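## Task

Scene 1: The stand's post is already pinned at the correct height and must still be pinned there at the end; bringing it down quickly may count as failure, even while a robot supports it. Move the wooden block out of the tote and onto the stand's top plate. At the end the tote must rest on the work bench with no part sticking out past its edge. One or both robots may work. When finished, release everything and back the robots away. No robot may fall over or be left leaning. Anything that stays in place only because a robot holds it does not count.

## Robot and tools

Robots: two identical Hello Robot Stretch 3 units, r1 and r2. Each has a two-wheel differential base (0.33 m long, 0.34 m wide, passive omni wheel at the rear), a mast with a lift, and one telescoping arm that reaches out to the robot's right side, ending in a wrist (yaw, pitch, roll) and a two-finger gripper. The arm cannot reach forward; move the gripper fore/aft by driving the base. Turning in place pivots about the point between the drive wheels, 0.05 m behind the front edge; a stowed arm sweeps a 0.28 m radius, an unfolded level wrist more.

Frames: the base frame sits on the floor between the drive wheels, x forward, y left, z up. hand_pose is reported in it, located where the closed fingertips meet. Odometry is the base frame at scene start; each robot reports only in its own frames, so relative positions between robots come only from images, lidar_m, wrist_depth_mm and head_depth_mm.

execute_actions: argument actions is a list holding one action (or empty to just read state and images). The action is an object keyed by robot name, r1 and/or r2; each robot's entry is separate. Inside, base takes one command: translate_m (metres, -1 to 1, relative drive straight from the current position, forward positive) or rotate_rad (radians, -3.2 to 3.2, relative turn in place, left/counter-clockwise positive). No sideways motion. joints takes absolute targets by name: lift_m 0 to 1.1 (arm height on mast), arm_m 0 to 0.52 (extension), wrist_yaw_rad -1.345 to 4.42 (0 along the arm, positive toward the front, 3.0 folded over the base), wrist_pitch_rad -1.57 to 0.451 (0 level, negative tips fingers down), wrist_roll_rad -2.911 to 2.911, gripper_m -0.089 to 0.179 (larger is wider; actual fingertip gap is 0.007 to 0.025 less; zero gap below 0.007), head_pan_rad -3.953 to 1.73 (0 forward, -1.57 toward the arm), head_tilt_rad -1.53 to 0.419 (negative down). Optional contact_limits with key arm_m (motor effort percent, 1 to 100) stops the arm (contact_stop) once that effort is reached and caps its holding force until the next action. cameras picks images: r1_head_camera, r1_nav_camera, r1_wrist_camera, the same three for r2, or all; [] gives none. Motions within an action begin together. A bad key or out-of-range value rejects the whole call. Omitted joints or bases may still be driving to old targets. An action runs at most 15 s. If a result reports a stop, later calls in the same reply do not run.

wait: seconds 0 to 10; commands nothing, returns state and images. zoom_image: camera name plus region [x0, y0, x1, y1] in pixels of that camera's latest full image, top-left origin, at most 504 by 504. finished_scene: scene number (1 or 2); ends it irreversibly and reports success.

Results: base_status and joint_status tell how each motion ended: done, off_target (resting away from target, possibly still pushing), contact_stop (arm or lift hit something firmly and went slack until next command), time_out, torque_fault (wrist servo off and limp for 10 s after sustained strain). on_its_own describes uncommanded parts; its "held at" is a target, not a position. motor_effort is percent of max, positive toward higher values, peak in brackets; readings carry fixed bias and noise. Effort outside rest range suggests pushing or carrying. base_odometry counts wheel turns (slip included); turned_by_wheels and turned_by_imu give turning since last result. base_tilt gives forward/right lean in degrees with a fixed error up to about 4. lidar_m: 12 ranges in metres, 30-degree sectors counter-clockwise from straight ahead (4th left, 7th behind, 10th right), plane 0.17 m above floor, misses table tops and clear objects, sees the other robot. wrist_depth_mm and head_depth_mm: 7x7 median depth grids in mm (head image is sideways).

Speed: base goes up to 0.30 m/s and 1.9 rad/s only with lift_m under 0.30, arm_m under 0.03 and wrist_yaw_rad over 2.54; otherwise 0.10 m/s and 0.63 rad/s.

Gripper: close to a value below the object's width to grasp; open at least 0.02 above the contact value to release. Readings don't confirm a grasp. Overly hard squeezes get reduced, so heavy items may slip.

Wrist safety: fold or unfold (yaw toward 3.0) only with lift_m between 0.32 and 0.95, wrist_pitch_rad -0.4 and roll near 0; once folded, lift can go down to 0.25. With yaw below -0.4 keep pitch at -0.5 or lower.

Hazards: robots pressing on each other fails the run; once bases touch, any further drive is a hard press. Two robots given equal drives may differ by up to 2.5 cm per metre, which strains a shared load. Arm pushes against rigid things with the gripper above about 0.45 m can tip the robot, especially after a prior contact_stop or with a raised contact limit. Driving while gripping or hooking a fixed object, or snagging furniture (worst in reverse), can tip it: reverse in small steps, free the gripper, and drop lift to about 0.2 if it stays tilted. Avoid dropping items, slamming, and hard pushes. Loose objects may occasionally get nudged. The robot holds the last command while you think.

Each tool is called after ">>>" as name([rows], argument=value, ...), one row to a line, values as JSON.

## Session

>>> execute_actions(actions=[])

Scene clock: 0.00 s.
r1.base_odometry: x=+0.000 y=+0.000 heading=+0.000 (m, m, rad; r1's odometry frame)
r1.turned_by_wheels: +0.000 (rad since the last result)
r1.turned_by_imu: +0.000 (rad since the last result)
r1.base_tilt: forward=+0.5 right=-1.2 (deg)
r1.lidar_m: 1.45 3.16 3.31 1.62 1.76 1.16 2.18 3.35 1.34 1.00 0.98 1.03
r1.head_depth_mm: 1256 1253 1261 1267 1271 1270 1278 / 1444 1441 1444 1450 1455 1457 1470 / 1687 1695 1709 1710 1720 1717 1728 / 1873 2050 2057 2056 2068 2072 2054 / 1901 2487 2607 2633 2644 2639 2343 / 1874 2833 3243 3241 3233 3173 2330 / 1886 2851 3131 3103 3098 3090 2343
r1.base_status: not commanded
r1.joint_positions: lift_m=+0.372 arm_m=+0.003 wrist_yaw_rad=+3.055 wrist_pitch_rad=-0.585 wrist_roll_rad=+0.000 gripper_m=+0.037 head_pan_rad=-0.003 head_tilt_rad=-0.010
r1.joint_status: not commanded
r1.motor_effort: left_wheel=-1 right_wheel=-1 lift_m=+24 arm_m=+0 wrist_yaw_rad=+0 wrist_pitch_rad=+7 wrist_roll_rad=+0 gripper_m=+0 head_pan_rad=+0 head_tilt_rad=+2 (%)
r1.hand_pose: x=-0.0040 y=+0.0517 z=+0.3488 quat_wxyz=(+0.233, +0.685, +0.175, +0.668) (m; r1's base frame)
r1.wrist_depth_mm: - - - - - - - / - - - - 985 926 902 / 894 864 - 807 804 754 758 / 748 739 723 688 660 657 642 / 632 624 609 595 595 574 566 / 544 552 - - - 517 498 / 502 - - - 472 459 448
r2.base_odometry: x=+0.000 y=+0.000 heading=+0.000 (m, m, rad; r2's odometry frame)
r2.turned_by_wheels: +0.000 (rad since the last result)
r2.turned_by_imu: +0.000 (rad since the last result)
r2.base_tilt: forward=-2.4 right=+0.6 (deg)
r2.lidar_m: 3.17 4.07 3.90 1.35 1.71 3.28 1.20 0.87 0.84 0.87 1.19 3.05
r2.head_depth_mm: 1986 2951 3025 2955 3002 3008 2380 / 2008 2999 3233 3157 3237 3180 2371 / 2031 3056 3369 3376 3446 3278 2366 / 2033 3107 3718 3712 3576 3490 2345 / 2052 3161 3908 3834 3965 3442 2348 / 2065 3107 - - - 3487 2296 / 2100 3238 - - - 3412 2305
r2.base_status: not commanded
r2.joint_positions: lift_m=+0.335 arm_m=-0.002 wrist_yaw_rad=+3.042 wrist_pitch_rad=-0.458 wrist_roll_rad=-0.013 gripper_m=+0.037 head_pan_rad=+0.004 head_tilt_rad=-0.023
r2.joint_status: not commanded
r2.motor_effort: left_wheel=+0 right_wheel=+0 lift_m=+41 arm_m=+0 wrist_yaw_rad=+1 wrist_pitch_rad=+4 wrist_roll_rad=+0 gripper_m=-1 head_pan_rad=+0 head_tilt_rad=+2 (%)
r2.hand_pose: x=+0.0005 y=+0.0749 z=+0.3392 quat_wxyz=(+0.194, +0.691, +0.128, +0.685) (m; r2's base frame)
r2.wrist_depth_mm: - - - - - - - / - - - - - - - / 888 882 876 877 904 899 890 / 705 718 725 695 728 747 723 / 612 602 - 606 629 602 615 / 533 543 - 535 522 525 529 / 471 - - - 459 465 457
pictures: r1_head_camera (sideways: a quarter turn clockwise sets it upright), r1_nav_camera (sideways: a quarter turn counterclockwise sets it upright), r1_wrist_camera, r2_head_camera (sideways: a quarter turn clockwise sets it upright), r2_nav_camera (sideways: a quarter turn counterclockwise sets it upright), r2_wrist_camera
Images, in order (width x height): r1_head_camera 896x504, r1_nav_camera 672x504, r1_wrist_camera 644x364, r2_head_camera 896x504, r2_nav_camera 672x504, r2_wrist_camera 644x364.

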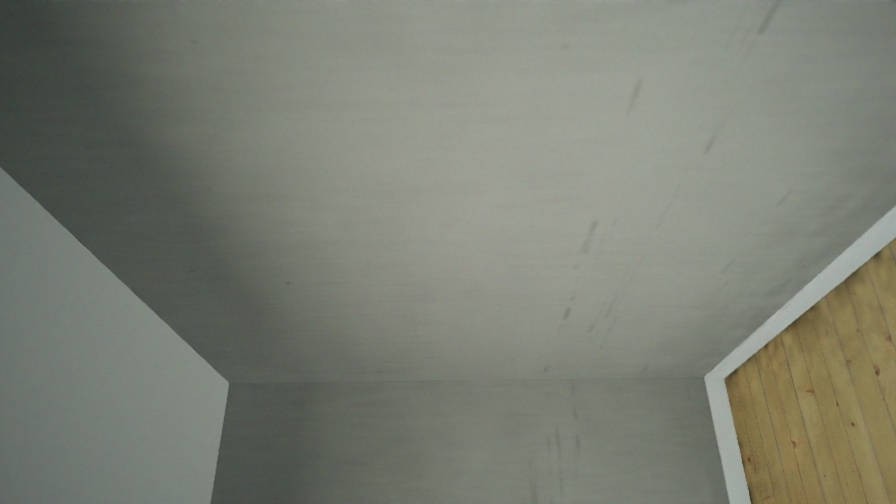

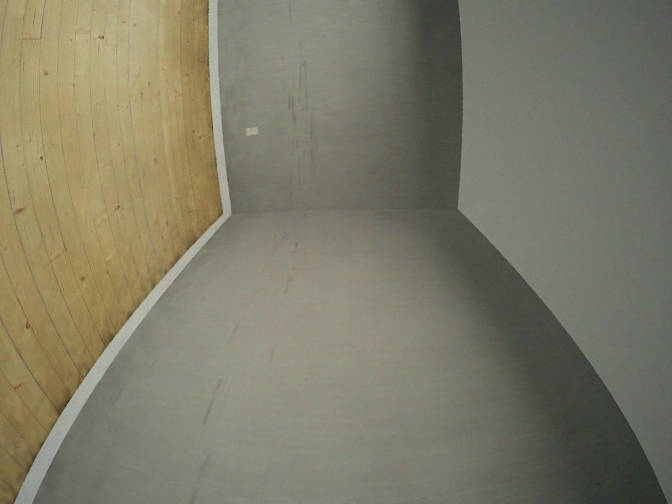

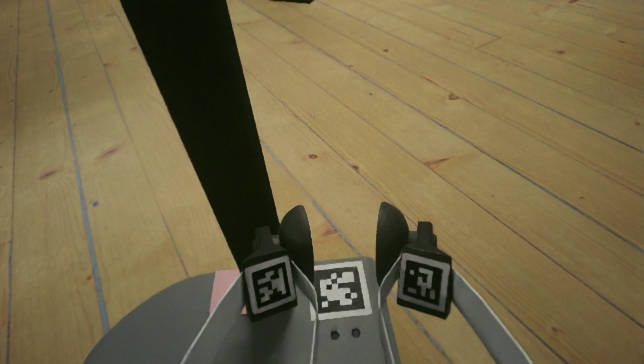

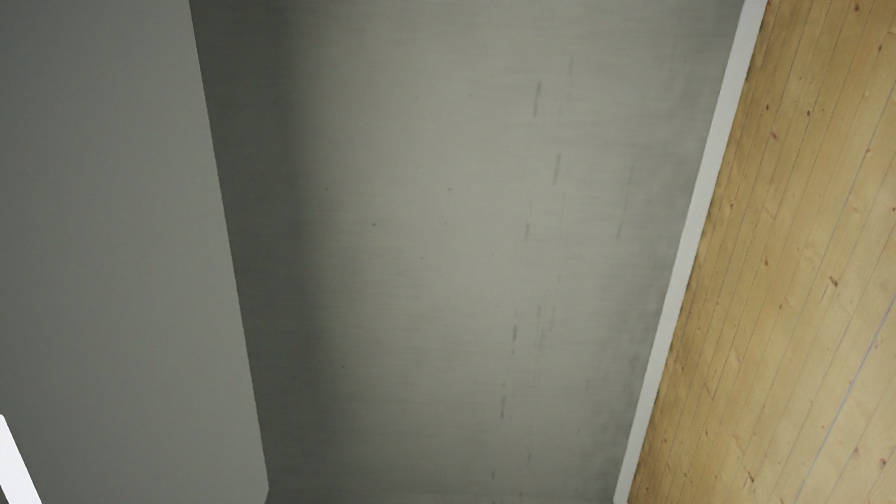

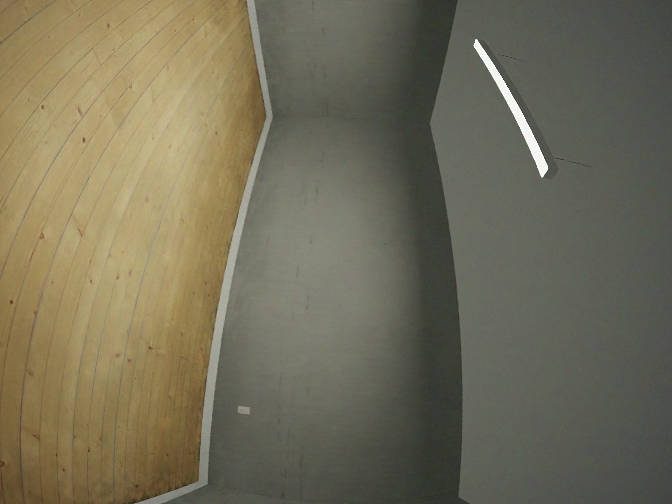

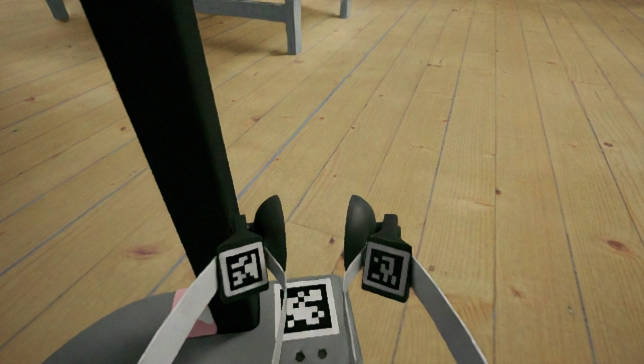

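>>> execute_actions([
  {"r1":{"joints":{"head_pan_rad":1.7,"head_tilt_rad":-0.5}},"r2":{"joints":{"head_pan_rad":1.7,"head_tilt_rad":-0.5}}},
], cameras=["r1_head_camera","r1_nav_camera","r2_head_camera","r2_nav_camera"])

Scene clock: 9.10 s.
r1.base_odometry: x=+0.000 y=+0.000 heading=+0.000 (m, m, rad; r1's odometry frame)
r1.turned_by_wheels: +0.000 (rad since the last result)
r1.turned_by_imu: -0.001 (rad since the last result)
r1.base_tilt: forward=+0.6 right=-1.2 (deg)
r1.lidar_m: 1.44 3.16 3.33 1.61 1.77 1.16 2.18 3.34 1.34 1.01 0.98 1.03
r1.head_depth_mm: - - - 2896 2077 1614 1334 / 3863 - - 2912 2071 1614 1336 / 3741 - - 2748 1999 1627 1333 / 3554 3950 - 2906 2084 1625 1336 / 3428 3779 - 2926 2080 1634 1333 / 3339 3605 3891 2905 2089 1631 1377 / 3272 3444 3741 3000 - - -
r1.base_status: not commanded
r1.joint_positions: lift_m=+0.372 arm_m=+0.003 wrist_yaw_rad=+3.055 wrist_pitch_rad=-0.585 wrist_roll_rad=+0.000 gripper_m=+0.037 head_pan_rad=+1.693 head_tilt_rad=-0.494
r1.joint_status: all done
r1.motor_effort: left_wheel=-1(0) right_wheel=-1(1) lift_m=+25(24) arm_m=+0(0) wrist_yaw_rad=+0(0) wrist_pitch_rad=+7(7) wrist_roll_rad=+0(0) gripper_m=+0(0) head_pan_rad=+5(60) head_tilt_rad=-3(30) (%)
r1.hand_pose: x=-0.0040 y=+0.0517 z=+0.3488 quat_wxyz=(+0.233, +0.685, +0.175, +0.668) (m; r1's base frame)
r1.wrist_depth_mm: - - - - - - - / - - - - 943 930 911 / 904 826 - 826 773 773 747 / 750 717 716 691 677 665 639 / 630 616 614 603 596 582 558 / 551 554 - - - 505 507 / 492 - - - 467 460 450
r2.base_odometry: x=+0.000 y=+0.000 heading=+0.000 (m, m, rad; r2's odometry frame)
r2.turned_by_wheels: +0.000 (rad since the last result)
r2.turned_by_imu: +0.000 (rad since the last result)
r2.base_tilt: forward=-2.3 right=+0.6 (deg)
r2.lidar_m: 3.18 4.08 3.92 1.35 1.71 3.30 1.20 0.87 0.84 0.87 1.19 3.04
r2.head_depth_mm: 3719 3862 1839 2594 2104 1653 1380 / 3986 - 1889 1509 1950 1647 1371 / - - 1856 2708 2119 1648 1362 / - - 1855 2873 1965 1641 1361 / - - 1901 2854 2029 1654 1361 / - - 2199 2813 2080 1686 1386 / - - - - - - -
r2.base_status: not commanded
r2.joint_positions: lift_m=+0.335 arm_m=-0.002 wrist_yaw_rad=+3.042 wrist_pitch_rad=-0.458 wrist_roll_rad=-0.013 gripper_m=+0.037 head_pan_rad=+1.693 head_tilt_rad=-0.494
r2.joint_status: all done
r2.motor_effort: left_wheel=+0(0) right_wheel=+0(0) lift_m=+40(40) arm_m=+0(0) wrist_yaw_rad=+1(1) wrist_pitch_rad=+4(4) wrist_roll_rad=+0(0) gripper_m=-1(0) head_pan_rad=+2(31) head_tilt_rad=-4(38) (%)
r2.hand_pose: x=+0.0005 y=+0.0749 z=+0.3392 quat_wxyz=(+0.194, +0.691, +0.128, +0.685) (m; r2's base frame)
r2.wrist_depth_mm: - - - - - - - / - - - - - - - / 885 877 899 888 894 893 912 / 710 724 716 737 729 730 746 / 598 604 - 596 616 619 614 / 517 544 - 534 511 521 528 / 469 - - - 458 464 463
pictures: r1_head_camera (sideways: a quarter turn clockwise sets it upright), r1_nav_camera (sideways: a quarter turn counterclockwise sets it upright), r2_head_camera (sideways: a quarter turn clockwise sets it upright), r2_nav_camera (sideways: a quarter turn counterclockwise sets it upright)
Images, in order (width x height): r1_head_camera 896x504, r1_nav_camera 672x504, r2_head_camera 896x504, r2_nav_camera 672x504.

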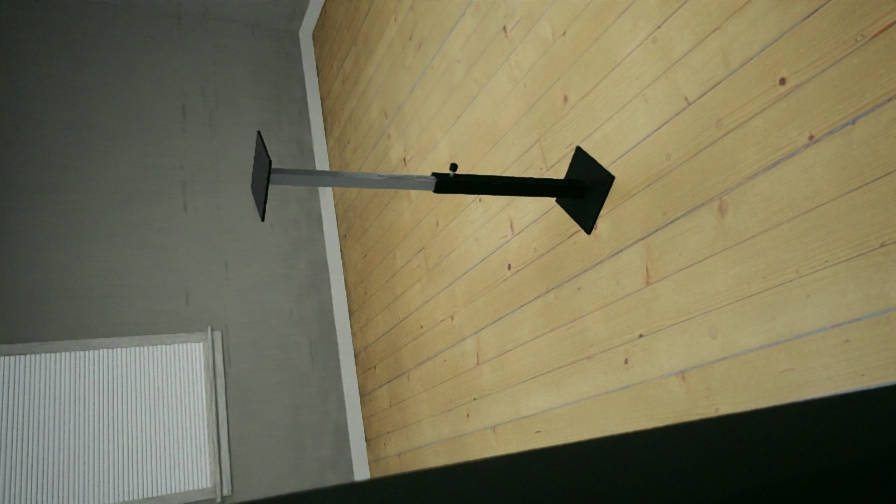

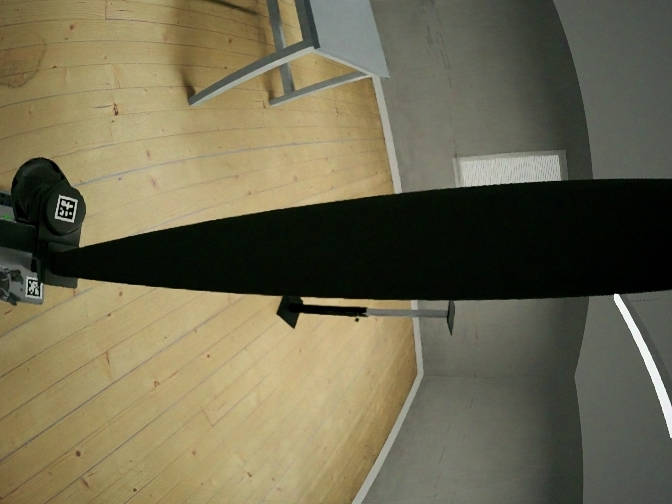

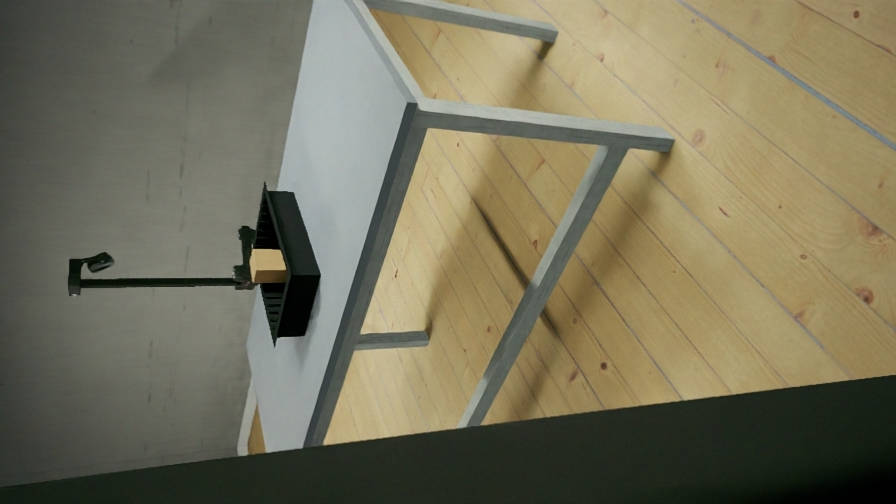

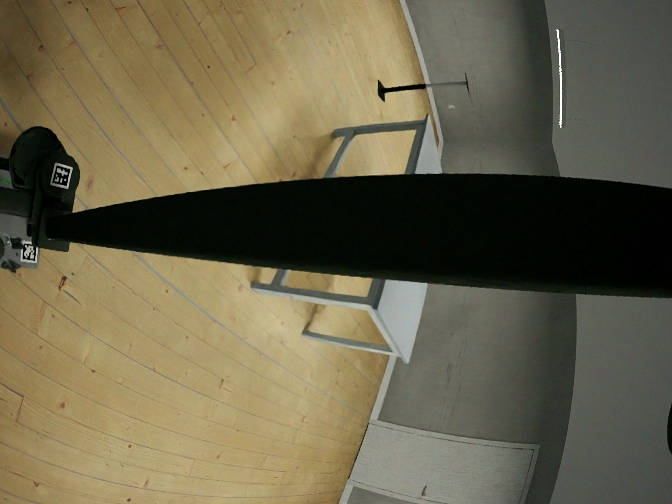

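>>> execute_actions([
  {"r1":{"joints":{"head_pan_rad":-3.6,"head_tilt_rad":-0.4,"wrist_pitch_rad":-0.4}}},
], cameras=["r1_head_camera","r1_nav_camera","r2_head_camera"])

>>> zoom_image(camera="r2_head_camera", region=[200, 160, 400, 360])

Scene clock: 27.40 s.
r1.base_odometry: x=+0.000 y=+0.000 heading=+0.000 (m, m, rad; r1's odometry frame)
r1.turned_by_wheels: +0.000 (rad since the last result)
r1.turned_by_imu: -0.001 (rad since the last result)
r1.base_tilt: forward=+0.5 right=-1.2 (deg)
r1.lidar_m: 1.45 3.16 3.31 1.62 1.76 1.16 2.17 3.35 1.34 1.00 0.98 1.03
r1.head_depth_mm: 3471 3658 3929 1810 2154 1764 1412 / 3622 3891 - 1528 2135 1704 1423 / 3934 - - 1429 2238 1698 1418 / - - - 1536 2354 1773 1421 / - - - 1669 2359 1779 1424 / - - - 2747 2372 1786 1428 / - - - 3111 2393 1784 1441
r1.base_status: not commanded
r1.joint_positions: lift_m=+0.372 arm_m=+0.003 wrist_yaw_rad=+3.055 wrist_pitch_rad=-0.421 wrist_roll_rad=+0.000 gripper_m=+0.037 head_pan_rad=-3.593 head_tilt_rad=-0.408
r1.joint_status: all done
r1.motor_effort: left_wheel=+0(0) right_wheel=-1(1) lift_m=+24(24) arm_m=+0(0) wrist_yaw_rad=+1(0) wrist_pitch_rad=+12(10) wrist_roll_rad=+0(0) gripper_m=+0(0) head_pan_rad=-4(58) head_tilt_rad=+4(14) (%)
r1.hand_pose: x=-0.0020 y=+0.0753 z=+0.3838 quat_wxyz=(+0.178, +0.697, +0.118, +0.685) (m; r1's base frame)
r1.wrist_depth_mm: - - - - - - - / - - - - - - - / - - - - - - 995 / 955 917 - 869 856 825 834 / 754 753 - 705 715 691 659 / 650 644 624 596 583 591 578 / 550 550 - 557 521 503 499
r2.base_odometry: x=+0.000 y=+0.000 heading=+0.000 (m, m, rad; r2's odometry frame)
r2.turned_by_wheels: +0.000 (rad since the last result)
r2.turned_by_imu: +0.000 (rad since the last result)
r2.base_tilt: forward=-2.4 right=+0.6 (deg)
r2.lidar_m: 3.18 4.10 3.92 1.35 1.71 3.29 1.20 0.87 0.84 0.87 1.19 3.04
r2.head_depth_mm: 3784 3874 1861 2616 2085 1672 1369 / 3884 - 1864 1518 1947 1651 1360 / - - 1864 2735 2079 1652 1367 / - - 1850 2892 1957 1649 1357 / - - 1908 2843 2038 1650 1358 / - - 2206 2867 2092 1673 1386 / - - - - - - -
r2.base_status: not commanded
r2.joint_positions: lift_m=+0.335 arm_m=-0.002 wrist_yaw_rad=+3.042 wrist_pitch_rad=-0.458 wrist_roll_rad=-0.013 gripper_m=+0.037 head_pan_rad=+1.693 head_tilt_rad=-0.494
r2.joint_status: not commanded
r2.motor_effort: left_wheel=+0(0) right_wheel=+0(0) lift_m=+39(40) arm_m=+0(0) wrist_yaw_rad=+0(0) wrist_pitch_rad=+4(4) wrist_roll_rad=+0(0) gripper_m=+0(1) head_pan_rad=+2(2) head_tilt_rad=-3(4) (%)
r2.hand_pose: x=+0.0005 y=+0.0749 z=+0.3392 quat_wxyz=(+0.194, +0.691, +0.128, +0.685) (m; r2's base frame)
r2.wrist_depth_mm: - - - - - - - / - - - - - - - / 891 878 916 888 910 938 876 / 736 712 722 731 717 729 740 / 600 610 - 603 613 600 619 / 520 527 - 538 516 525 534 / 473 - - - 459 456 460
pictures: r1_head_camera (sideways: a quarter turn clockwise sets it upright), r1_nav_camera (sideways: a quarter turn counterclockwise sets it upright), r2_head_camera (sideways: a quarter turn clockwise sets it upright)
Images, in order (width x height): r1_head_camera 896x504, r1_nav_camera 672x504, r2_head_camera 896x504.

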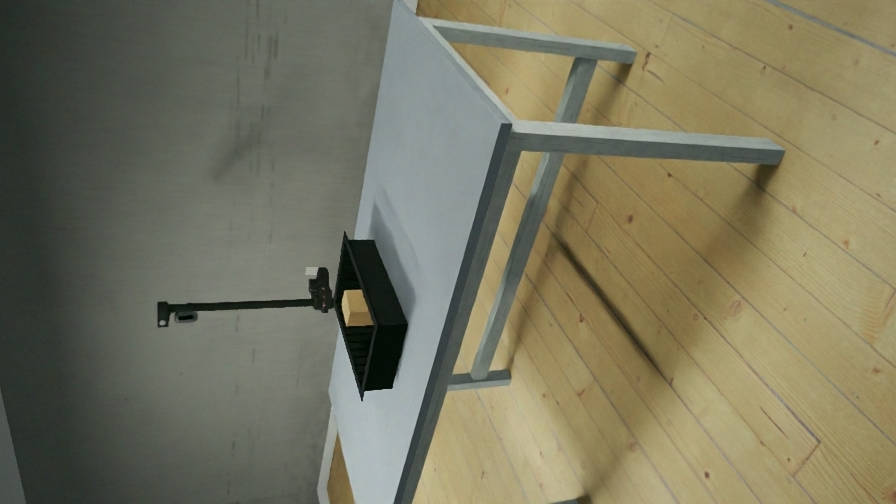

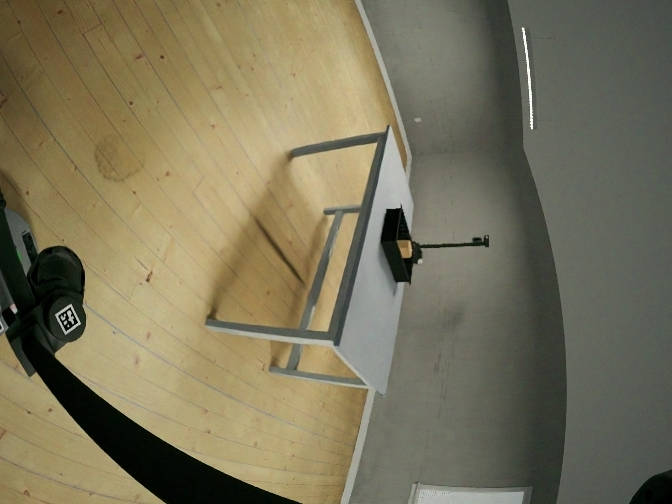

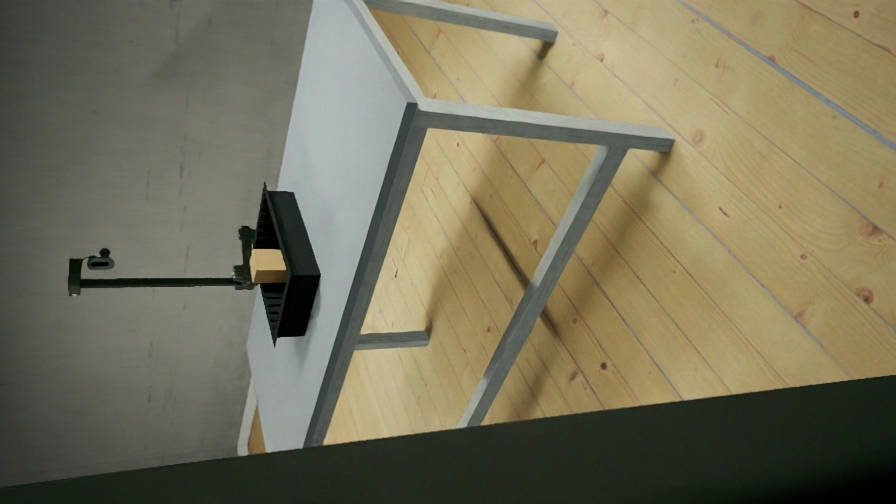

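Region (200, 160, 400, 360) of r2_head_camera's 896x504 image, scaled by 2.520, with more detail than that image has.

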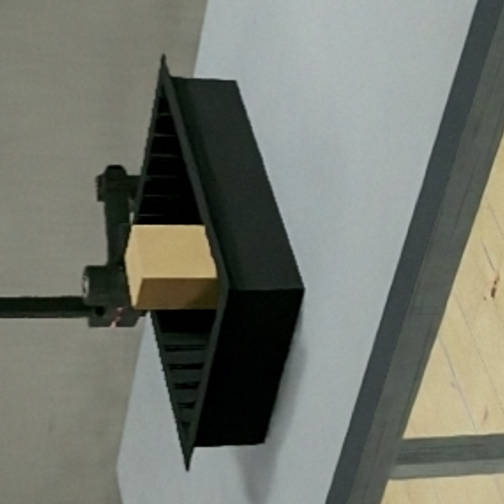

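>>> execute_actions([
  {"r1":{"base":{"rotate_rad":-0.04},"joints":{"lift_m":0.28}}},
], cameras=[])

>>> execute_actions([
  {"r1":{"base":{"translate_m":-1.0}}},
], cameras=[])

>>> execute_actions([
  {"r1":{"base":{"translate_m":-0.4}}},
], cameras=[])

>>> execute_actions([
  {"r1":{"base":{"rotate_rad":-2.6},"joints":{"head_pan_rad":-1.57,"head_tilt_rad":-0.8}}},
], cameras=["r1_head_camera","r1_nav_camera","r2_head_camera"])

Scene clock: 73.17 s.
r1.base_odometry: x=+0.000 y=+0.000 heading=-0.040 (m, m, rad; r1's odometry frame)
r1.turned_by_wheels: -0.040 (rad since the last result)
r1.turned_by_imu: -0.041 (rad since the last result)
r1.base_tilt: forward=+0.5 right=-1.1 (deg)
r1.lidar_m: 1.38 3.16 3.28 1.61 3.81 1.16 2.18 3.87 1.39 1.02 0.98 1.02
r1.head_depth_mm: 3387 3605 3806 3029 2229 1777 1414 / 3523 3756 - 1651 2155 1776 1422 / 3747 - - 1429 2148 1653 1424 / - - - 1531 2349 1780 1427 / - - - 1662 2401 1771 1424 / - - - 1801 2382 1785 1429 / - - - 2914 2382 1793 1434
r1.base_status: done
r1.joint_positions: lift_m=+0.280 arm_m=+0.003 wrist_yaw_rad=+3.055 wrist_pitch_rad=-0.419 wrist_roll_rad=+0.000 gripper_m=+0.037 head_pan_rad=-3.593 head_tilt_rad=-0.408
r1.joint_status: all done
r1.motor_effort: left_wheel=+3(6) right_wheel=-4(6) lift_m=+17(20) arm_m=+0(0) wrist_yaw_rad=+1(0) wrist_pitch_rad=+11(12) wrist_roll_rad=+0(0) gripper_m=+1(0) head_pan_rad=-5(4) head_tilt_rad=+4(4) (%)
r1.hand_pose: x=-0.0020 y=+0.0755 z=+0.2928 quat_wxyz=(+0.177, +0.697, +0.117, +0.685) (m; r1's base frame)
r1.wrist_depth_mm: - - - - - - - / - - - - - - - / - 955 928 914 859 825 819 / 774 740 - 707 689 675 664 / 629 609 - 578 591 564 554 / 528 526 - - - 482 472 / 471 - - - 425 418 413
r2.base_odometry: x=+0.000 y=+0.000 heading=+0.000 (m, m, rad; r2's odometry frame)
r2.turned_by_wheels: +0.000 (rad since the last result)
r2.turned_by_imu: +0.000 (rad since the last result)
r2.base_tilt: forward=-2.4 right=+0.6 (deg)
r2.lidar_m: 3.17 4.09 3.93 1.34 1.71 3.30 1.20 0.88 0.84 0.87 1.19 3.05
r2.head_depth_mm: 3660 3900 1856 2610 2094 1661 1366 / 3906 - 1859 1500 1943 1671 1377 / - - 1858 2696 2119 1653 1375 / - - 1847 2895 1959 1647 1373 / - - 1913 2893 2037 1645 1367 / - - 2200 2829 2088 1682 1402 / - - - - - - -
r2.base_status: not commanded
r2.joint_positions: lift_m=+0.335 arm_m=-0.002 wrist_yaw_rad=+3.042 wrist_pitch_rad=-0.458 wrist_roll_rad=-0.013 gripper_m=+0.037 head_pan_rad=+1.693 head_tilt_rad=-0.494
r2.joint_status: not commanded
r2.motor_effort: left_wheel=-1(0) right_wheel=+0(0) lift_m=+40(41) arm_m=+0(0) wrist_yaw_rad=+0(1) wrist_pitch_rad=+4(4) wrist_roll_rad=+0(0) gripper_m=-1(1) head_pan_rad=+2(2) head_tilt_rad=-4(4) (%)
r2.hand_pose: x=+0.0005 y=+0.0749 z=+0.3392 quat_wxyz=(+0.194, +0.691, +0.128, +0.685) (m; r2's base frame)
r2.wrist_depth_mm: - - - - - - - / - - - - - - - / 905 880 909 922 877 895 913 / 729 721 718 725 727 740 721 / 609 601 - 611 623 602 607 / 523 536 - 535 514 519 526 / 463 - - - 460 462 459
pictures: none
No camera images: the call's "cameras" was empty. Leave "cameras" out to get every camera's image.

Scene clock: 78.10 s.
r1.base_odometry: x=-0.999 y=+0.040 heading=-0.040 (m, m, rad; r1's odometry frame)
r1.turned_by_wheels: +0.000 (rad since the last result)
r1.turned_by_imu: -0.002 (rad since the last result)
r1.base_tilt: forward=+0.6 right=-1.2 (deg)
r1.lidar_m: 2.09 4.01 1.87 0.65 1.21 1.25 1.18 4.71 2.08 1.54 1.48 1.53
r1.head_depth_mm: 2927 3118 3285 3376 921 729 1310 / 3072 3282 3495 1231 848 727 1386 / 3287 3503 3775 1430 885 757 1423 / 3494 3681 3957 1443 926 819 1421 / 3746 - - 1437 968 1660 1418 / - - - 1447 970 1773 1426 / - - - 3567 1071 1785 1434
r1.base_status: done
r1.joint_positions: lift_m=+0.280 arm_m=+0.003 wrist_yaw_rad=+3.055 wrist_pitch_rad=-0.419 wrist_roll_rad=+0.000 gripper_m=+0.037 head_pan_rad=-3.593 head_tilt_rad=-0.408
r1.joint_status: not commanded
r1.motor_effort: left_wheel=+2(7) right_wheel=-4(12) lift_m=+18(16) arm_m=+0(0) wrist_yaw_rad=+0(1) wrist_pitch_rad=+11(11) wrist_roll_rad=+0(0) gripper_m=+1(1) head_pan_rad=-4(4) head_tilt_rad=+4(3) (%)
r1.hand_pose: x=-0.0020 y=+0.0755 z=+0.2928 quat_wxyz=(+0.177, +0.697, +0.117, +0.685) (m; r1's base frame)
r1.wrist_depth_mm: - - - - - - - / - - - - - - - / - 960 923 847 897 847 821 / 786 739 - 697 693 681 665 / 626 606 - 577 583 560 554 / 526 526 - - - 487 476 / 467 - - - 426 414 413
r2.base_odometry: x=+0.000 y=+0.000 heading=+0.000 (m, m, rad; r2's odometry frame)
r2.turned_by_wheels: +0.000 (rad since the last result)
r2.turned_by_imu: +0.000 (rad since the last result)
r2.base_tilt: forward=-2.4 right=+0.4 (deg)
r2.lidar_m: 3.17 4.10 3.90 1.35 1.71 3.28 1.19 0.87 0.84 0.87 1.19 3.05
r2.head_depth_mm: 3706 3887 1867 2611 2104 1663 1368 / 3852 - 1865 1508 1934 1652 1350 / - - 1860 2712 2091 1649 1367 / - - 1851 2851 1971 1644 1360 / - - 1893 2869 2029 1640 1372 / - - 2204 2872 2100 1672 1398 / - - - - - - -
r2.base_status: not commanded
r2.joint_positions: lift_m=+0.335 arm_m=-0.002 wrist_yaw_rad=+3.042 wrist_pitch_rad=-0.458 wrist_roll_rad=-0.013 gripper_m=+0.037 head_pan_rad=+1.693 head_tilt_rad=-0.494
r2.joint_status: not commanded
r2.motor_effort: left_wheel=+0(0) right_wheel=+0(0) lift_m=+40(40) arm_m=+0(0) wrist_yaw_rad=+0(0) wrist_pitch_rad=+4(4) wrist_roll_rad=+0(1) gripper_m=-1(1) head_pan_rad=+2(2) head_tilt_rad=-4(3) (%)
r2.hand_pose: x=+0.0005 y=+0.0749 z=+0.3392 quat_wxyz=(+0.194, +0.691, +0.128, +0.685) (m; r2's base frame)
r2.wrist_depth_mm: - - - - - - - / - - - - - - - / 892 888 878 888 908 887 890 / 731 726 732 730 734 717 730 / 598 610 - 614 619 610 606 / 527 539 - 541 514 524 529 / 463 - - - 458 469 467
pictures: none
No camera images: the call's "cameras" was empty. Leave "cameras" out to get every camera's image.

Scene clock: 81.10 s.
r1.base_odometry: x=-1.399 y=+0.056 heading=-0.040 (m, m, rad; r1's odometry frame)
r1.turned_by_wheels: +0.000 (rad since the last result)
r1.turned_by_imu: -0.001 (rad since the last result)
r1.base_tilt: forward=+0.5 right=-1.2 (deg)
r1.lidar_m: 2.37 4.37 0.78 1.04 1.00 1.03 0.78 4.35 2.38 1.75 1.68 1.75
r1.head_depth_mm: 2754 2875 3103 3190 964 654 581 / 2885 3077 3280 3408 965 729 587 / 3070 3273 3470 2713 966 730 587 / 3292 3509 3839 3505 969 730 587 / 3508 3728 - 3546 972 733 606 / 3793 - - 3566 975 734 1316 / - - - 3528 978 735 1352
r1.base_status: done
r1.joint_positions: lift_m=+0.280 arm_m=+0.003 wrist_yaw_rad=+3.055 wrist_pitch_rad=-0.419 wrist_roll_rad=+0.000 gripper_m=+0.037 head_pan_rad=-3.593 head_tilt_rad=-0.408
r1.joint_status: not commanded
r1.motor_effort: left_wheel=+2(7) right_wheel=-4(12) lift_m=+17(18) arm_m=+0(0) wrist_yaw_rad=+0(0) wrist_pitch_rad=+11(11) wrist_roll_rad=+0(0) gripper_m=+0(1) head_pan_rad=-5(4) head_tilt_rad=+3(3) (%)
r1.hand_pose: x=-0.0020 y=+0.0755 z=+0.2928 quat_wxyz=(+0.177, +0.697, +0.117, +0.685) (m; r1's base frame)
r1.wrist_depth_mm: - - - - - - - / - 905 - - - - - / - 983 924 923 868 799 822 / 770 744 - 720 684 675 659 / 625 616 - 585 592 558 554 / 523 522 - - - 484 470 / 460 - - - 422 423 414
r2.base_odometry: x=+0.000 y=+0.000 heading=+0.000 (m, m, rad; r2's odometry frame)
r2.turned_by_wheels: +0.000 (rad since the last result)
r2.turned_by_imu: +0.000 (rad since the last result)
r2.base_tilt: forward=-2.4 right=+0.5 (deg)
r2.lidar_m: 3.17 4.11 3.92 1.34 1.71 3.27 1.20 0.87 0.84 0.87 1.19 3.06
r2.head_depth_mm: 3616 3922 1867 2644 2104 1638 1371 / 3956 - 1865 1515 1952 1658 1367 / - - 1864 2582 2084 1655 1367 / - - 1848 2908 1946 1640 1363 / - - 1890 2867 2014 1652 1362 / - - 2197 2852 2080 1681 1390 / - - - - - - -
r2.base_status: not commanded
r2.joint_positions: lift_m=+0.335 arm_m=-0.002 wrist_yaw_rad=+3.042 wrist_pitch_rad=-0.458 wrist_roll_rad=-0.013 gripper_m=+0.037 head_pan_rad=+1.693 head_tilt_rad=-0.494
r2.joint_status: not commanded
r2.motor_effort: left_wheel=+0(1) right_wheel=+0(0) lift_m=+40(40) arm_m=+0(0) wrist_yaw_rad=+0(0) wrist_pitch_rad=+4(4) wrist_roll_rad=+0(0) gripper_m=-1(1) head_pan_rad=+2(2) head_tilt_rad=-4(4) (%)
r2.hand_pose: x=+0.0005 y=+0.0749 z=+0.3392 quat_wxyz=(+0.194, +0.691, +0.128, +0.685) (m; r2's base frame)
r2.wrist_depth_mm: - - - - - - - / - - - - - - - / 895 897 892 874 905 898 920 / 702 721 733 716 728 714 729 / 607 611 - 590 632 607 606 / 521 529 - 540 510 519 523 / 468 - - - 463 461 465
pictures: none
No camera images: the call's "cameras" was empty. Leave "cameras" out to get every camera's image.

Scene clock: 83.90 s.
r1.base_odometry: x=-1.399 y=+0.056 heading=-2.639 (m, m, rad; r1's odometry frame)
r1.turned_by_wheels: -2.600 (rad since the last result)
r1.turned_by_imu: -2.605 (rad since the last result)
r1.base_tilt: forward=+0.6 right=-1.2 (deg)
r1.lidar_m: 4.36 2.33 1.74 1.68 1.76 2.42 4.38 0.78 1.04 1.00 1.04 0.78
r1.head_depth_mm: 2777 3004 939 751 625 1266 1154 / 2793 3020 942 730 625 1275 1158 / 2788 3018 820 693 626 1274 1159 / 2742 3018 906 692 627 1270 1157 / 2762 3008 911 695 627 1271 1157 / 2751 3035 948 713 627 1278 1161 / 2753 3070 949 755 629 1277 1167
r1.base_status: done
r1.joint_positions: lift_m=+0.280 arm_m=+0.003 wrist_yaw_rad=+3.055 wrist_pitch_rad=-0.419 wrist_roll_rad=+0.000 gripper_m=+0.037 head_pan_rad=-1.577 head_tilt_rad=-0.791
r1.joint_status: all done
r1.motor_effort: left_wheel=+2(11) right_wheel=-4(11) lift_m=+18(17) arm_m=+0(0) wrist_yaw_rad=+1(0) wrist_pitch_rad=+11(11) wrist_roll_rad=+0(0) gripper_m=+1(0) head_pan_rad=+5(59) head_tilt_rad=-5(31) (%)
r1.hand_pose: x=-0.0020 y=+0.0755 z=+0.2928 quat_wxyz=(+0.177, +0.697, +0.117, +0.685) (m; r1's base frame)
r1.wrist_depth_mm: - - - - - - - / - - - - - - - / - 993 919 908 882 842 801 / 780 763 - 703 690 689 665 / 626 609 - 599 588 562 547 / 522 520 - - - 486 473 / 458 - - - 423 424 416
r2.base_odometry: x=+0.000 y=+0.000 heading=+0.000 (m, m, rad; r2's odometry frame)
r2.turned_by_wheels: +0.000 (rad since the last result)
r2.turned_by_imu: +0.000 (rad since the last result)
r2.base_tilt: forward=-2.3 right=+0.6 (deg)
r2.lidar_m: 3.17 4.09 3.92 1.35 1.71 3.28 1.20 0.87 0.84 0.87 1.19 3.05
r2.head_depth_mm: 3647 3953 1860 2593 2101 1654 1367 / 3899 - 1863 1491 1959 1655 1362 / - - 1865 2689 2106 1650 1358 / - - 1863 2825 1999 1647 1365 / - - 1890 2858 2031 1651 1363 / - - 2216 2864 2092 1666 1388 / - - - - - - -
r2.base_status: not commanded
r2.joint_positions: lift_m=+0.335 arm_m=-0.002 wrist_yaw_rad=+3.042 wrist_pitch_rad=-0.458 wrist_roll_rad=-0.013 gripper_m=+0.037 head_pan_rad=+1.693 head_tilt_rad=-0.494
r2.joint_status: not commanded
r2.motor_effort: left_wheel=-1(1) right_wheel=+0(0) lift_m=+40(40) arm_m=+0(0) wrist_yaw_rad=+0(0) wrist_pitch_rad=+4(4) wrist_roll_rad=+0(0) gripper_m=-1(1) head_pan_rad=+2(3) head_tilt_rad=-4(4) (%)
r2.hand_pose: x=+0.0005 y=+0.0749 z=+0.3392 quat_wxyz=(+0.194, +0.691, +0.128, +0.685) (m; r2's base frame)
r2.wrist_depth_mm: - - - - - - - / - - - - - - - / 893 904 910 900 900 906 893 / 734 725 734 731 729 743 723 / 617 608 - 609 615 603 606 / 517 532 - 536 508 530 535 / 466 - - - 458 459 468
pictures: r1_head_camera (sideways: a quarter turn clockwise sets it upright), r1_nav_camera (sideways: a quarter turn counterclockwise sets it upright), r2_head_camera (sideways: a quarter turn clockwise sets it upright)
Images, in order (width x height): r1_head_camera 896x504, r1_nav_camera 672x504, r2_head_camera 896x504.

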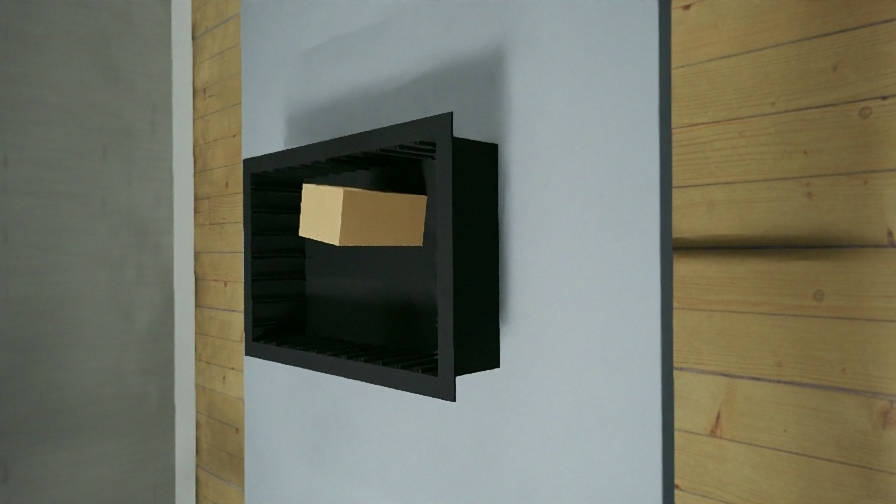

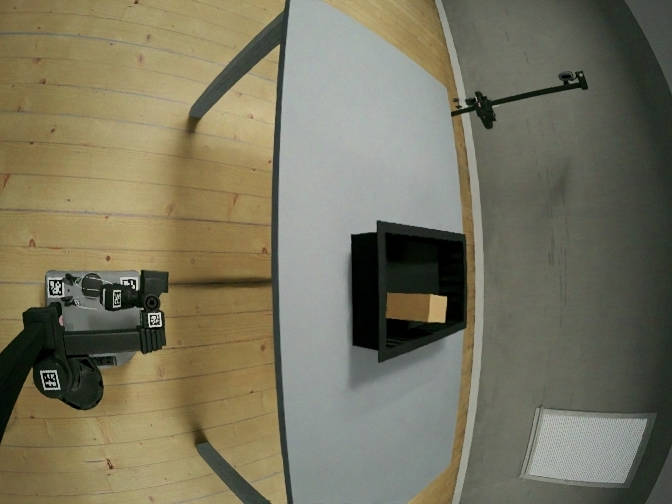

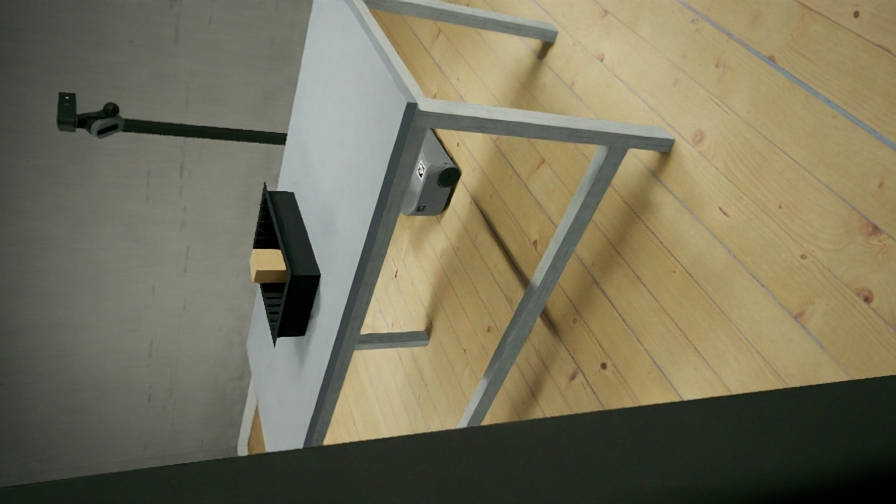

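>>> execute_actions([
  {"r1":{"joints":{"lift_m":0.94}}},
], cameras=[])

>>> execute_actions([
  {"r1":{"joints":{"wrist_yaw_rad":0.0,"gripper_m":0.12}}},
], cameras=["r1_head_camera","r1_wrist_camera","r2_head_camera"])

Scene clock: 124.63 s.
r1.base_odometry: x=-1.399 y=+0.056 heading=-2.639 (m, m, rad; r1's odometry frame)
r1.turned_by_wheels: +0.000 (rad since the last result)
r1.turned_by_imu: -0.001 (rad since the last result)
r1.base_tilt: forward=+0.6 right=-1.2 (deg)
r1.lidar_m: 4.37 2.33 1.74 1.68 1.75 2.42 4.37 0.78 1.03 1.00 1.04 0.78
r1.head_depth_mm: 2762 3007 942 799 - 1262 1157 / 2737 3026 942 731 - 1272 1168 / 2741 2994 818 692 - - - / 2761 3012 908 693 - - 1182 / 2779 3001 907 694 - - 1163 / 2740 3007 945 714 643 1254 1160 / 2753 3025 951 755 629 1274 1165
r1.base_status: not commanded
r1.joint_positions: lift_m=+0.940 arm_m=+0.003 wrist_yaw_rad=+3.055 wrist_pitch_rad=-0.419 wrist_roll_rad=+0.000 gripper_m=+0.037 head_pan_rad=-1.577 head_tilt_rad=-0.791
r1.joint_status: all done
r1.motor_effort: left_wheel=+3(2) right_wheel=-4(4) lift_m=+31(33) arm_m=+0(0) wrist_yaw_rad=+0(0) wrist_pitch_rad=+11(11) wrist_roll_rad=+0(0) gripper_m=+0(0) head_pan_rad=+5(4) head_tilt_rad=-5(5) (%)
r1.hand_pose: x=-0.0020 y=+0.0755 z=+0.9521 quat_wxyz=(+0.177, +0.697, +0.117, +0.685) (m; r1's base frame)
r1.wrist_depth_mm: - - - - - - - / - - - - - - - / - - - - - - - / - - - - - - - / - - - - - - - / - - - - - - - / - - - - - - -
r2.base_odometry: x=+0.000 y=+0.000 heading=+0.000 (m, m, rad; r2's odometry frame)
r2.turned_by_wheels: +0.000 (rad since the last result)
r2.turned_by_imu: +0.000 (rad since the last result)
r2.base_tilt: forward=-2.4 right=+0.6 (deg)
r2.lidar_m: 3.17 4.08 3.91 1.35 1.71 3.28 1.20 0.87 0.84 0.87 1.19 3.05
r2.head_depth_mm: 3684 3887 1854 2625 2108 1655 1372 / 3959 - 1851 1503 1943 1664 1362 / - - 1849 2671 2116 1665 1363 / - - 1857 2892 1986 1650 1372 / - - 1892 2896 2063 1651 1369 / - - 2212 2871 2099 1679 1395 / - - - - - - -
r2.base_status: not commanded
r2.joint_positions: lift_m=+0.335 arm_m=-0.002 wrist_yaw_rad=+3.042 wrist_pitch_rad=-0.458 wrist_roll_rad=-0.013 gripper_m=+0.037 head_pan_rad=+1.693 head_tilt_rad=-0.494
r2.joint_status: not commanded
r2.motor_effort: left_wheel=+0(0) right_wheel=+0(0) lift_m=+41(40) arm_m=+0(0) wrist_yaw_rad=+0(1) wrist_pitch_rad=+4(5) wrist_roll_rad=+0(0) gripper_m=-1(0) head_pan_rad=+2(3) head_tilt_rad=-4(4) (%)
r2.hand_pose: x=+0.0005 y=+0.0749 z=+0.3392 quat_wxyz=(+0.194, +0.691, +0.128, +0.685) (m; r2's base frame)
r2.wrist_depth_mm: - - - - - - - / - - - - - - - / 883 912 917 880 886 907 900 / 714 719 710 718 716 724 718 / 602 608 - 610 629 618 616 / 528 544 - 545 511 522 535 / 467 - - - 461 461 455
pictures: none
No camera images: the call's "cameras" was empty. Leave "cameras" out to get every camera's image.

Scene clock: 127.17 s.
r1.base_odometry: x=-1.399 y=+0.056 heading=-2.639 (m, m, rad; r1's odometry frame)
r1.turned_by_wheels: +0.000 (rad since the last result)
r1.turned_by_imu: +0.000 (rad since the last result)
r1.base_tilt: forward=+0.5 right=-1.2 (deg)
r1.lidar_m: 4.37 2.33 1.74 1.68 1.75 2.42 4.37 0.78 1.04 1.00 1.04 0.77
r1.head_depth_mm: 2754 2996 941 800 - - - / 2760 3046 943 775 - - 1118 / 2763 3022 815 763 - - 1117 / 2772 3035 909 768 - 1275 1136 / 2794 3040 912 774 627 1275 1160 / 2782 3037 949 714 628 1272 1164 / 2762 3046 949 757 629 1279 1162
r1.base_status: not commanded
r1.joint_positions: lift_m=+0.940 arm_m=+0.003 wrist_yaw_rad=+0.002 wrist_pitch_rad=-0.419 wrist_roll_rad=+0.000 gripper_m=+0.120 head_pan_rad=-1.577 head_tilt_rad=-0.791
r1.joint_status: all done
r1.motor_effort: left_wheel=+2(3) right_wheel=-4(4) lift_m=+31(31) arm_m=+0(0) wrist_yaw_rad=-1(2) wrist_pitch_rad=+10(11) wrist_roll_rad=+0(0) gripper_m=+0(83) head_pan_rad=+5(5) head_tilt_rad=-5(5) (%)
r1.hand_pose: x=-0.0211 y=-0.3722 z=+0.9521 quat_wxyz=(+0.692, +0.148, -0.691, -0.147) (m; r1's base frame)
r1.wrist_depth_mm: - - - - - - - / - - - - - - - / 753 731 651 610 594 647 619 / 588 565 500 497 474 506 502 / 470 464 355 352 353 436 412 / 399 390 374 373 367 - 357 / 340 334 331 329 319 317 311
r2.base_odometry: x=+0.000 y=+0.000 heading=+0.000 (m, m, rad; r2's odometry frame)
r2.turned_by_wheels: +0.000 (rad since the last result)
r2.turned_by_imu: +0.000 (rad since the last result)
r2.base_tilt: forward=-2.4 right=+0.5 (deg)
r2.lidar_m: 3.18 4.09 3.91 1.35 1.71 3.27 1.20 0.87 0.84 0.87 1.19 3.04
r2.head_depth_mm: 3637 3928 1872 2632 2123 1647 1361 / 3842 - 1852 1508 1961 1656 1370 / - - 1862 2644 2109 1662 1364 / - - 1842 2910 1964 1654 1358 / - - 1893 2818 2037 1652 1356 / - - 2204 2830 2088 1679 1398 / - - - - - - -
r2.base_status: not commanded
r2.joint_positions: lift_m=+0.335 arm_m=-0.002 wrist_yaw_rad=+3.042 wrist_pitch_rad=-0.458 wrist_roll_rad=-0.013 gripper_m=+0.037 head_pan_rad=+1.693 head_tilt_rad=-0.494
r2.joint_status: not commanded
r2.motor_effort: left_wheel=+0(0) right_wheel=+0(0) lift_m=+40(40) arm_m=+0(0) wrist_yaw_rad=-1(0) wrist_pitch_rad=+4(4) wrist_roll_rad=+0(0) gripper_m=-1(1) head_pan_rad=+2(3) head_tilt_rad=-3(4) (%)
r2.hand_pose: x=+0.0005 y=+0.0749 z=+0.3392 quat_wxyz=(+0.194, +0.691, +0.128, +0.685) (m; r2's base frame)
r2.wrist_depth_mm: - - - - - - - / - - - - - - - / 881 890 896 891 907 911 928 / 727 733 721 720 716 725 733 / 606 600 - 604 618 608 615 / 517 537 - 531 511 533 532 / 469 - - - 466 458 459
pictures: r1_head_camera (sideways: a quarter turn clockwise sets it upright), r1_wrist_camera, r2_head_camera (sideways: a quarter turn clockwise sets it upright)
Images, in order (width x height): r1_head_camera 896x504, r1_wrist_camera 644x364, r2_head_camera 896x504.

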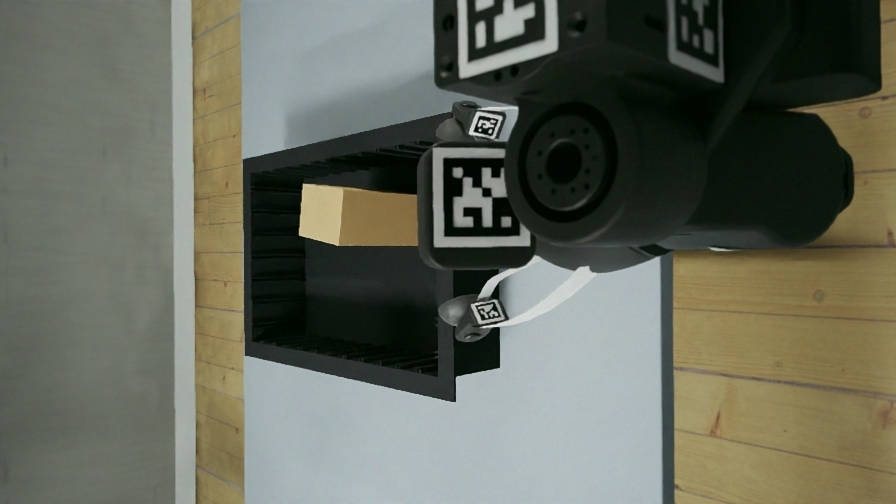

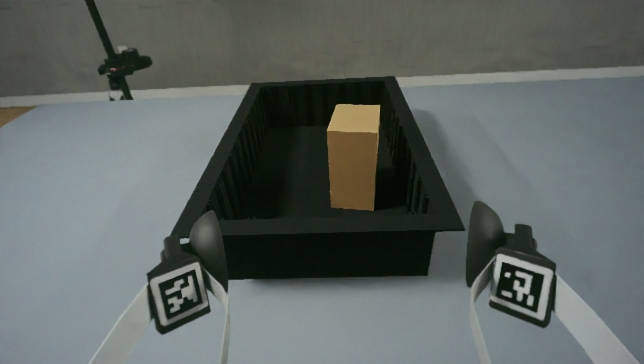

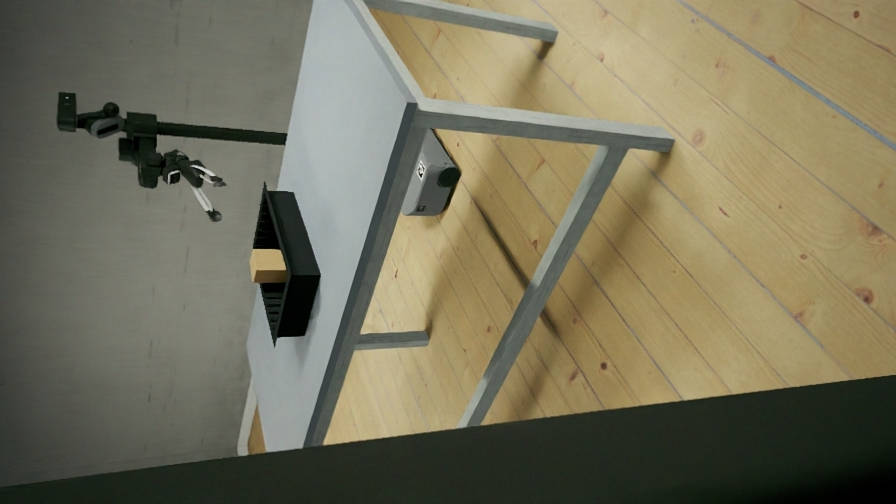

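>>> execute_actions([
  {"r1":{"base":{"translate_m":-0.015},"joints":{"arm_m":0.2,"wrist_pitch_rad":-0.3,"lift_m":0.91}}},
], cameras=["r1_head_camera","r1_wrist_camera","r2_head_camera"])

Scene clock: 137.10 s.
r1.base_odometry: x=-1.386 y=+0.063 heading=-2.639 (m, m, rad; r1's odometry frame)
r1.turned_by_wheels: +0.000 (rad since the last result)
r1.turned_by_imu: -0.001 (rad since the last result)
r1.base_tilt: forward=+0.5 right=-1.2 (deg)
r1.lidar_m: 4.39 2.33 1.74 1.68 1.75 2.42 4.34 0.76 1.03 1.00 1.04 0.79
r1.head_depth_mm: 2791 3029 - 740 624 1274 1160 / 2777 3080 - 710 625 1277 1156 / 2745 3071 - 687 625 1268 1154 / 2753 3024 - 693 626 1276 1156 / 2774 3059 909 692 628 1275 1157 / 2754 3039 913 694 628 1274 1159 / 2775 2997 950 756 627 1280 1158
r1.base_status: done
r1.joint_positions: lift_m=+0.910 arm_m=+0.200 wrist_yaw_rad=+0.000 wrist_pitch_rad=-0.321 wrist_roll_rad=+0.000 gripper_m=+0.120 head_pan_rad=-1.577 head_tilt_rad=-0.791
r1.joint_status: all done
r1.motor_effort: left_wheel=+3(5) right_wheel=-4(9) lift_m=+18(27) arm_m=+4(5) wrist_yaw_rad=+0(1) wrist_pitch_rad=+11(12) wrist_roll_rad=+0(0) gripper_m=+0(0) head_pan_rad=+6(4) head_tilt_rad=-5(4) (%)
r1.hand_pose: x=-0.0214 y=-0.5802 z=+0.9455 quat_wxyz=(+0.698, +0.113, -0.698, -0.113) (m; r1's base frame)
r1.wrist_depth_mm: - - - - - - - / - - - - - - - / - - - - - - - / 643 620 487 501 497 550 547 / 494 487 463 289 313 458 430 / 405 396 384 242 276 - 364 / 346 272 324 273 273 295 311
r2.base_odometry: x=+0.000 y=+0.000 heading=+0.000 (m, m, rad; r2's odometry frame)
r2.turned_by_wheels: +0.000 (rad since the last result)
r2.turned_by_imu: +0.000 (rad since the last result)
r2.base_tilt: forward=-2.5 right=+0.6 (deg)
r2.lidar_m: 3.17 4.10 3.92 1.34 1.71 3.27 1.20 0.87 0.84 0.87 1.19 3.05
r2.head_depth_mm: 3710 3997 1871 2604 2102 1672 1379 / 3925 - 1870 1501 1943 1655 1363 / - - 1852 2694 2101 1661 1364 / - - 1855 2901 1970 1648 1372 / - - 1900 2843 2028 1651 1365 / - - 2240 2806 2107 1681 1399 / - - - - - - -
r2.base_status: not commanded
r2.joint_positions: lift_m=+0.335 arm_m=-0.002 wrist_yaw_rad=+3.042 wrist_pitch_rad=-0.458 wrist_roll_rad=-0.013 gripper_m=+0.037 head_pan_rad=+1.693 head_tilt_rad=-0.494
r2.joint_status: not commanded
r2.motor_effort: left_wheel=+0(0) right_wheel=+0(0) lift_m=+39(40) arm_m=+0(0) wrist_yaw_rad=-1(0) wrist_pitch_rad=+4(4) wrist_roll_rad=+0(0) gripper_m=-1(1) head_pan_rad=+2(3) head_tilt_rad=-4(4) (%)
r2.hand_pose: x=+0.0005 y=+0.0749 z=+0.3392 quat_wxyz=(+0.194, +0.691, +0.128, +0.685) (m; r2's base frame)
r2.wrist_depth_mm: - - - - - - - / - - - - - - - / 881 887 898 904 914 914 915 / 726 707 722 720 725 738 722 / 606 591 - 605 631 599 617 / 516 535 - 537 522 516 524 / 469 - - - 457 466 463
pictures: r1_head_camera (sideways: a quarter turn clockwise sets it upright), r1_wrist_camera, r2_head_camera (sideways: a quarter turn clockwise sets it upright)
Images, in order (width x height): r1_head_camera 896x504, r1_wrist_camera 644x364, r2_head_camera 896x504.

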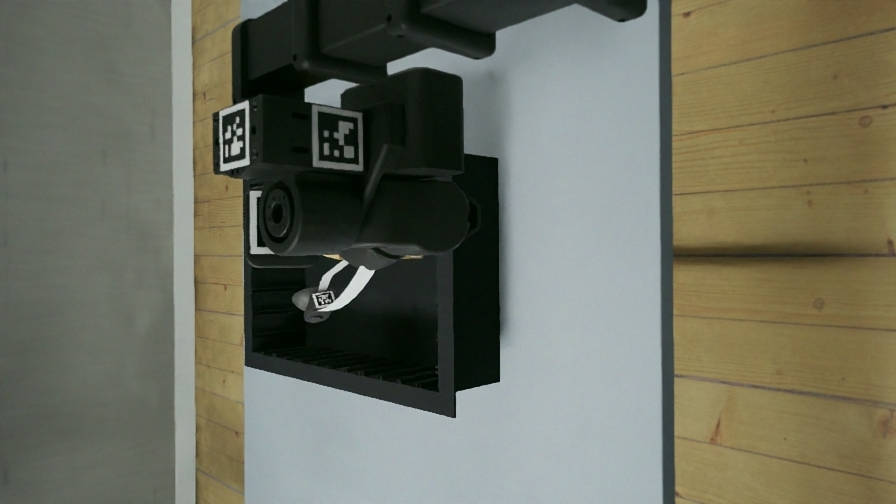

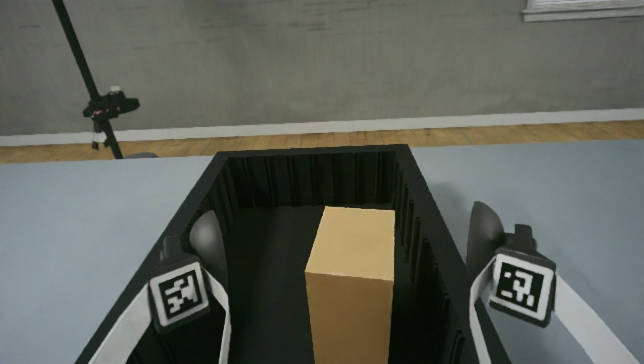

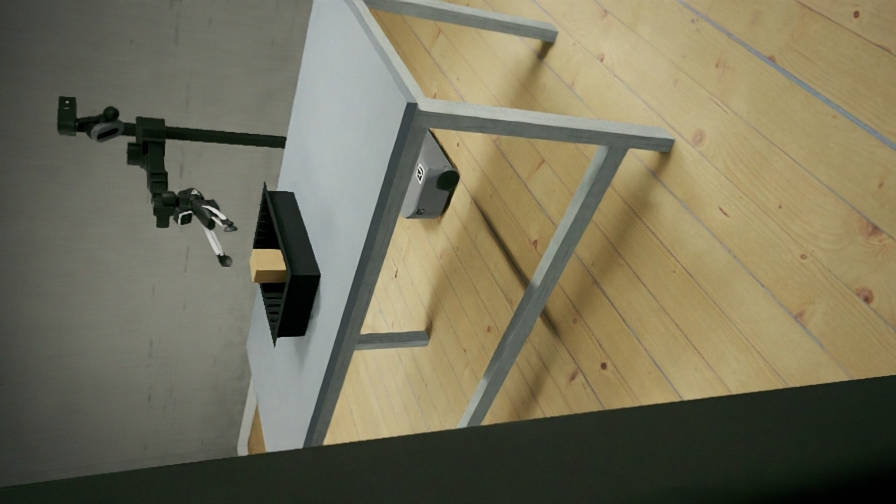

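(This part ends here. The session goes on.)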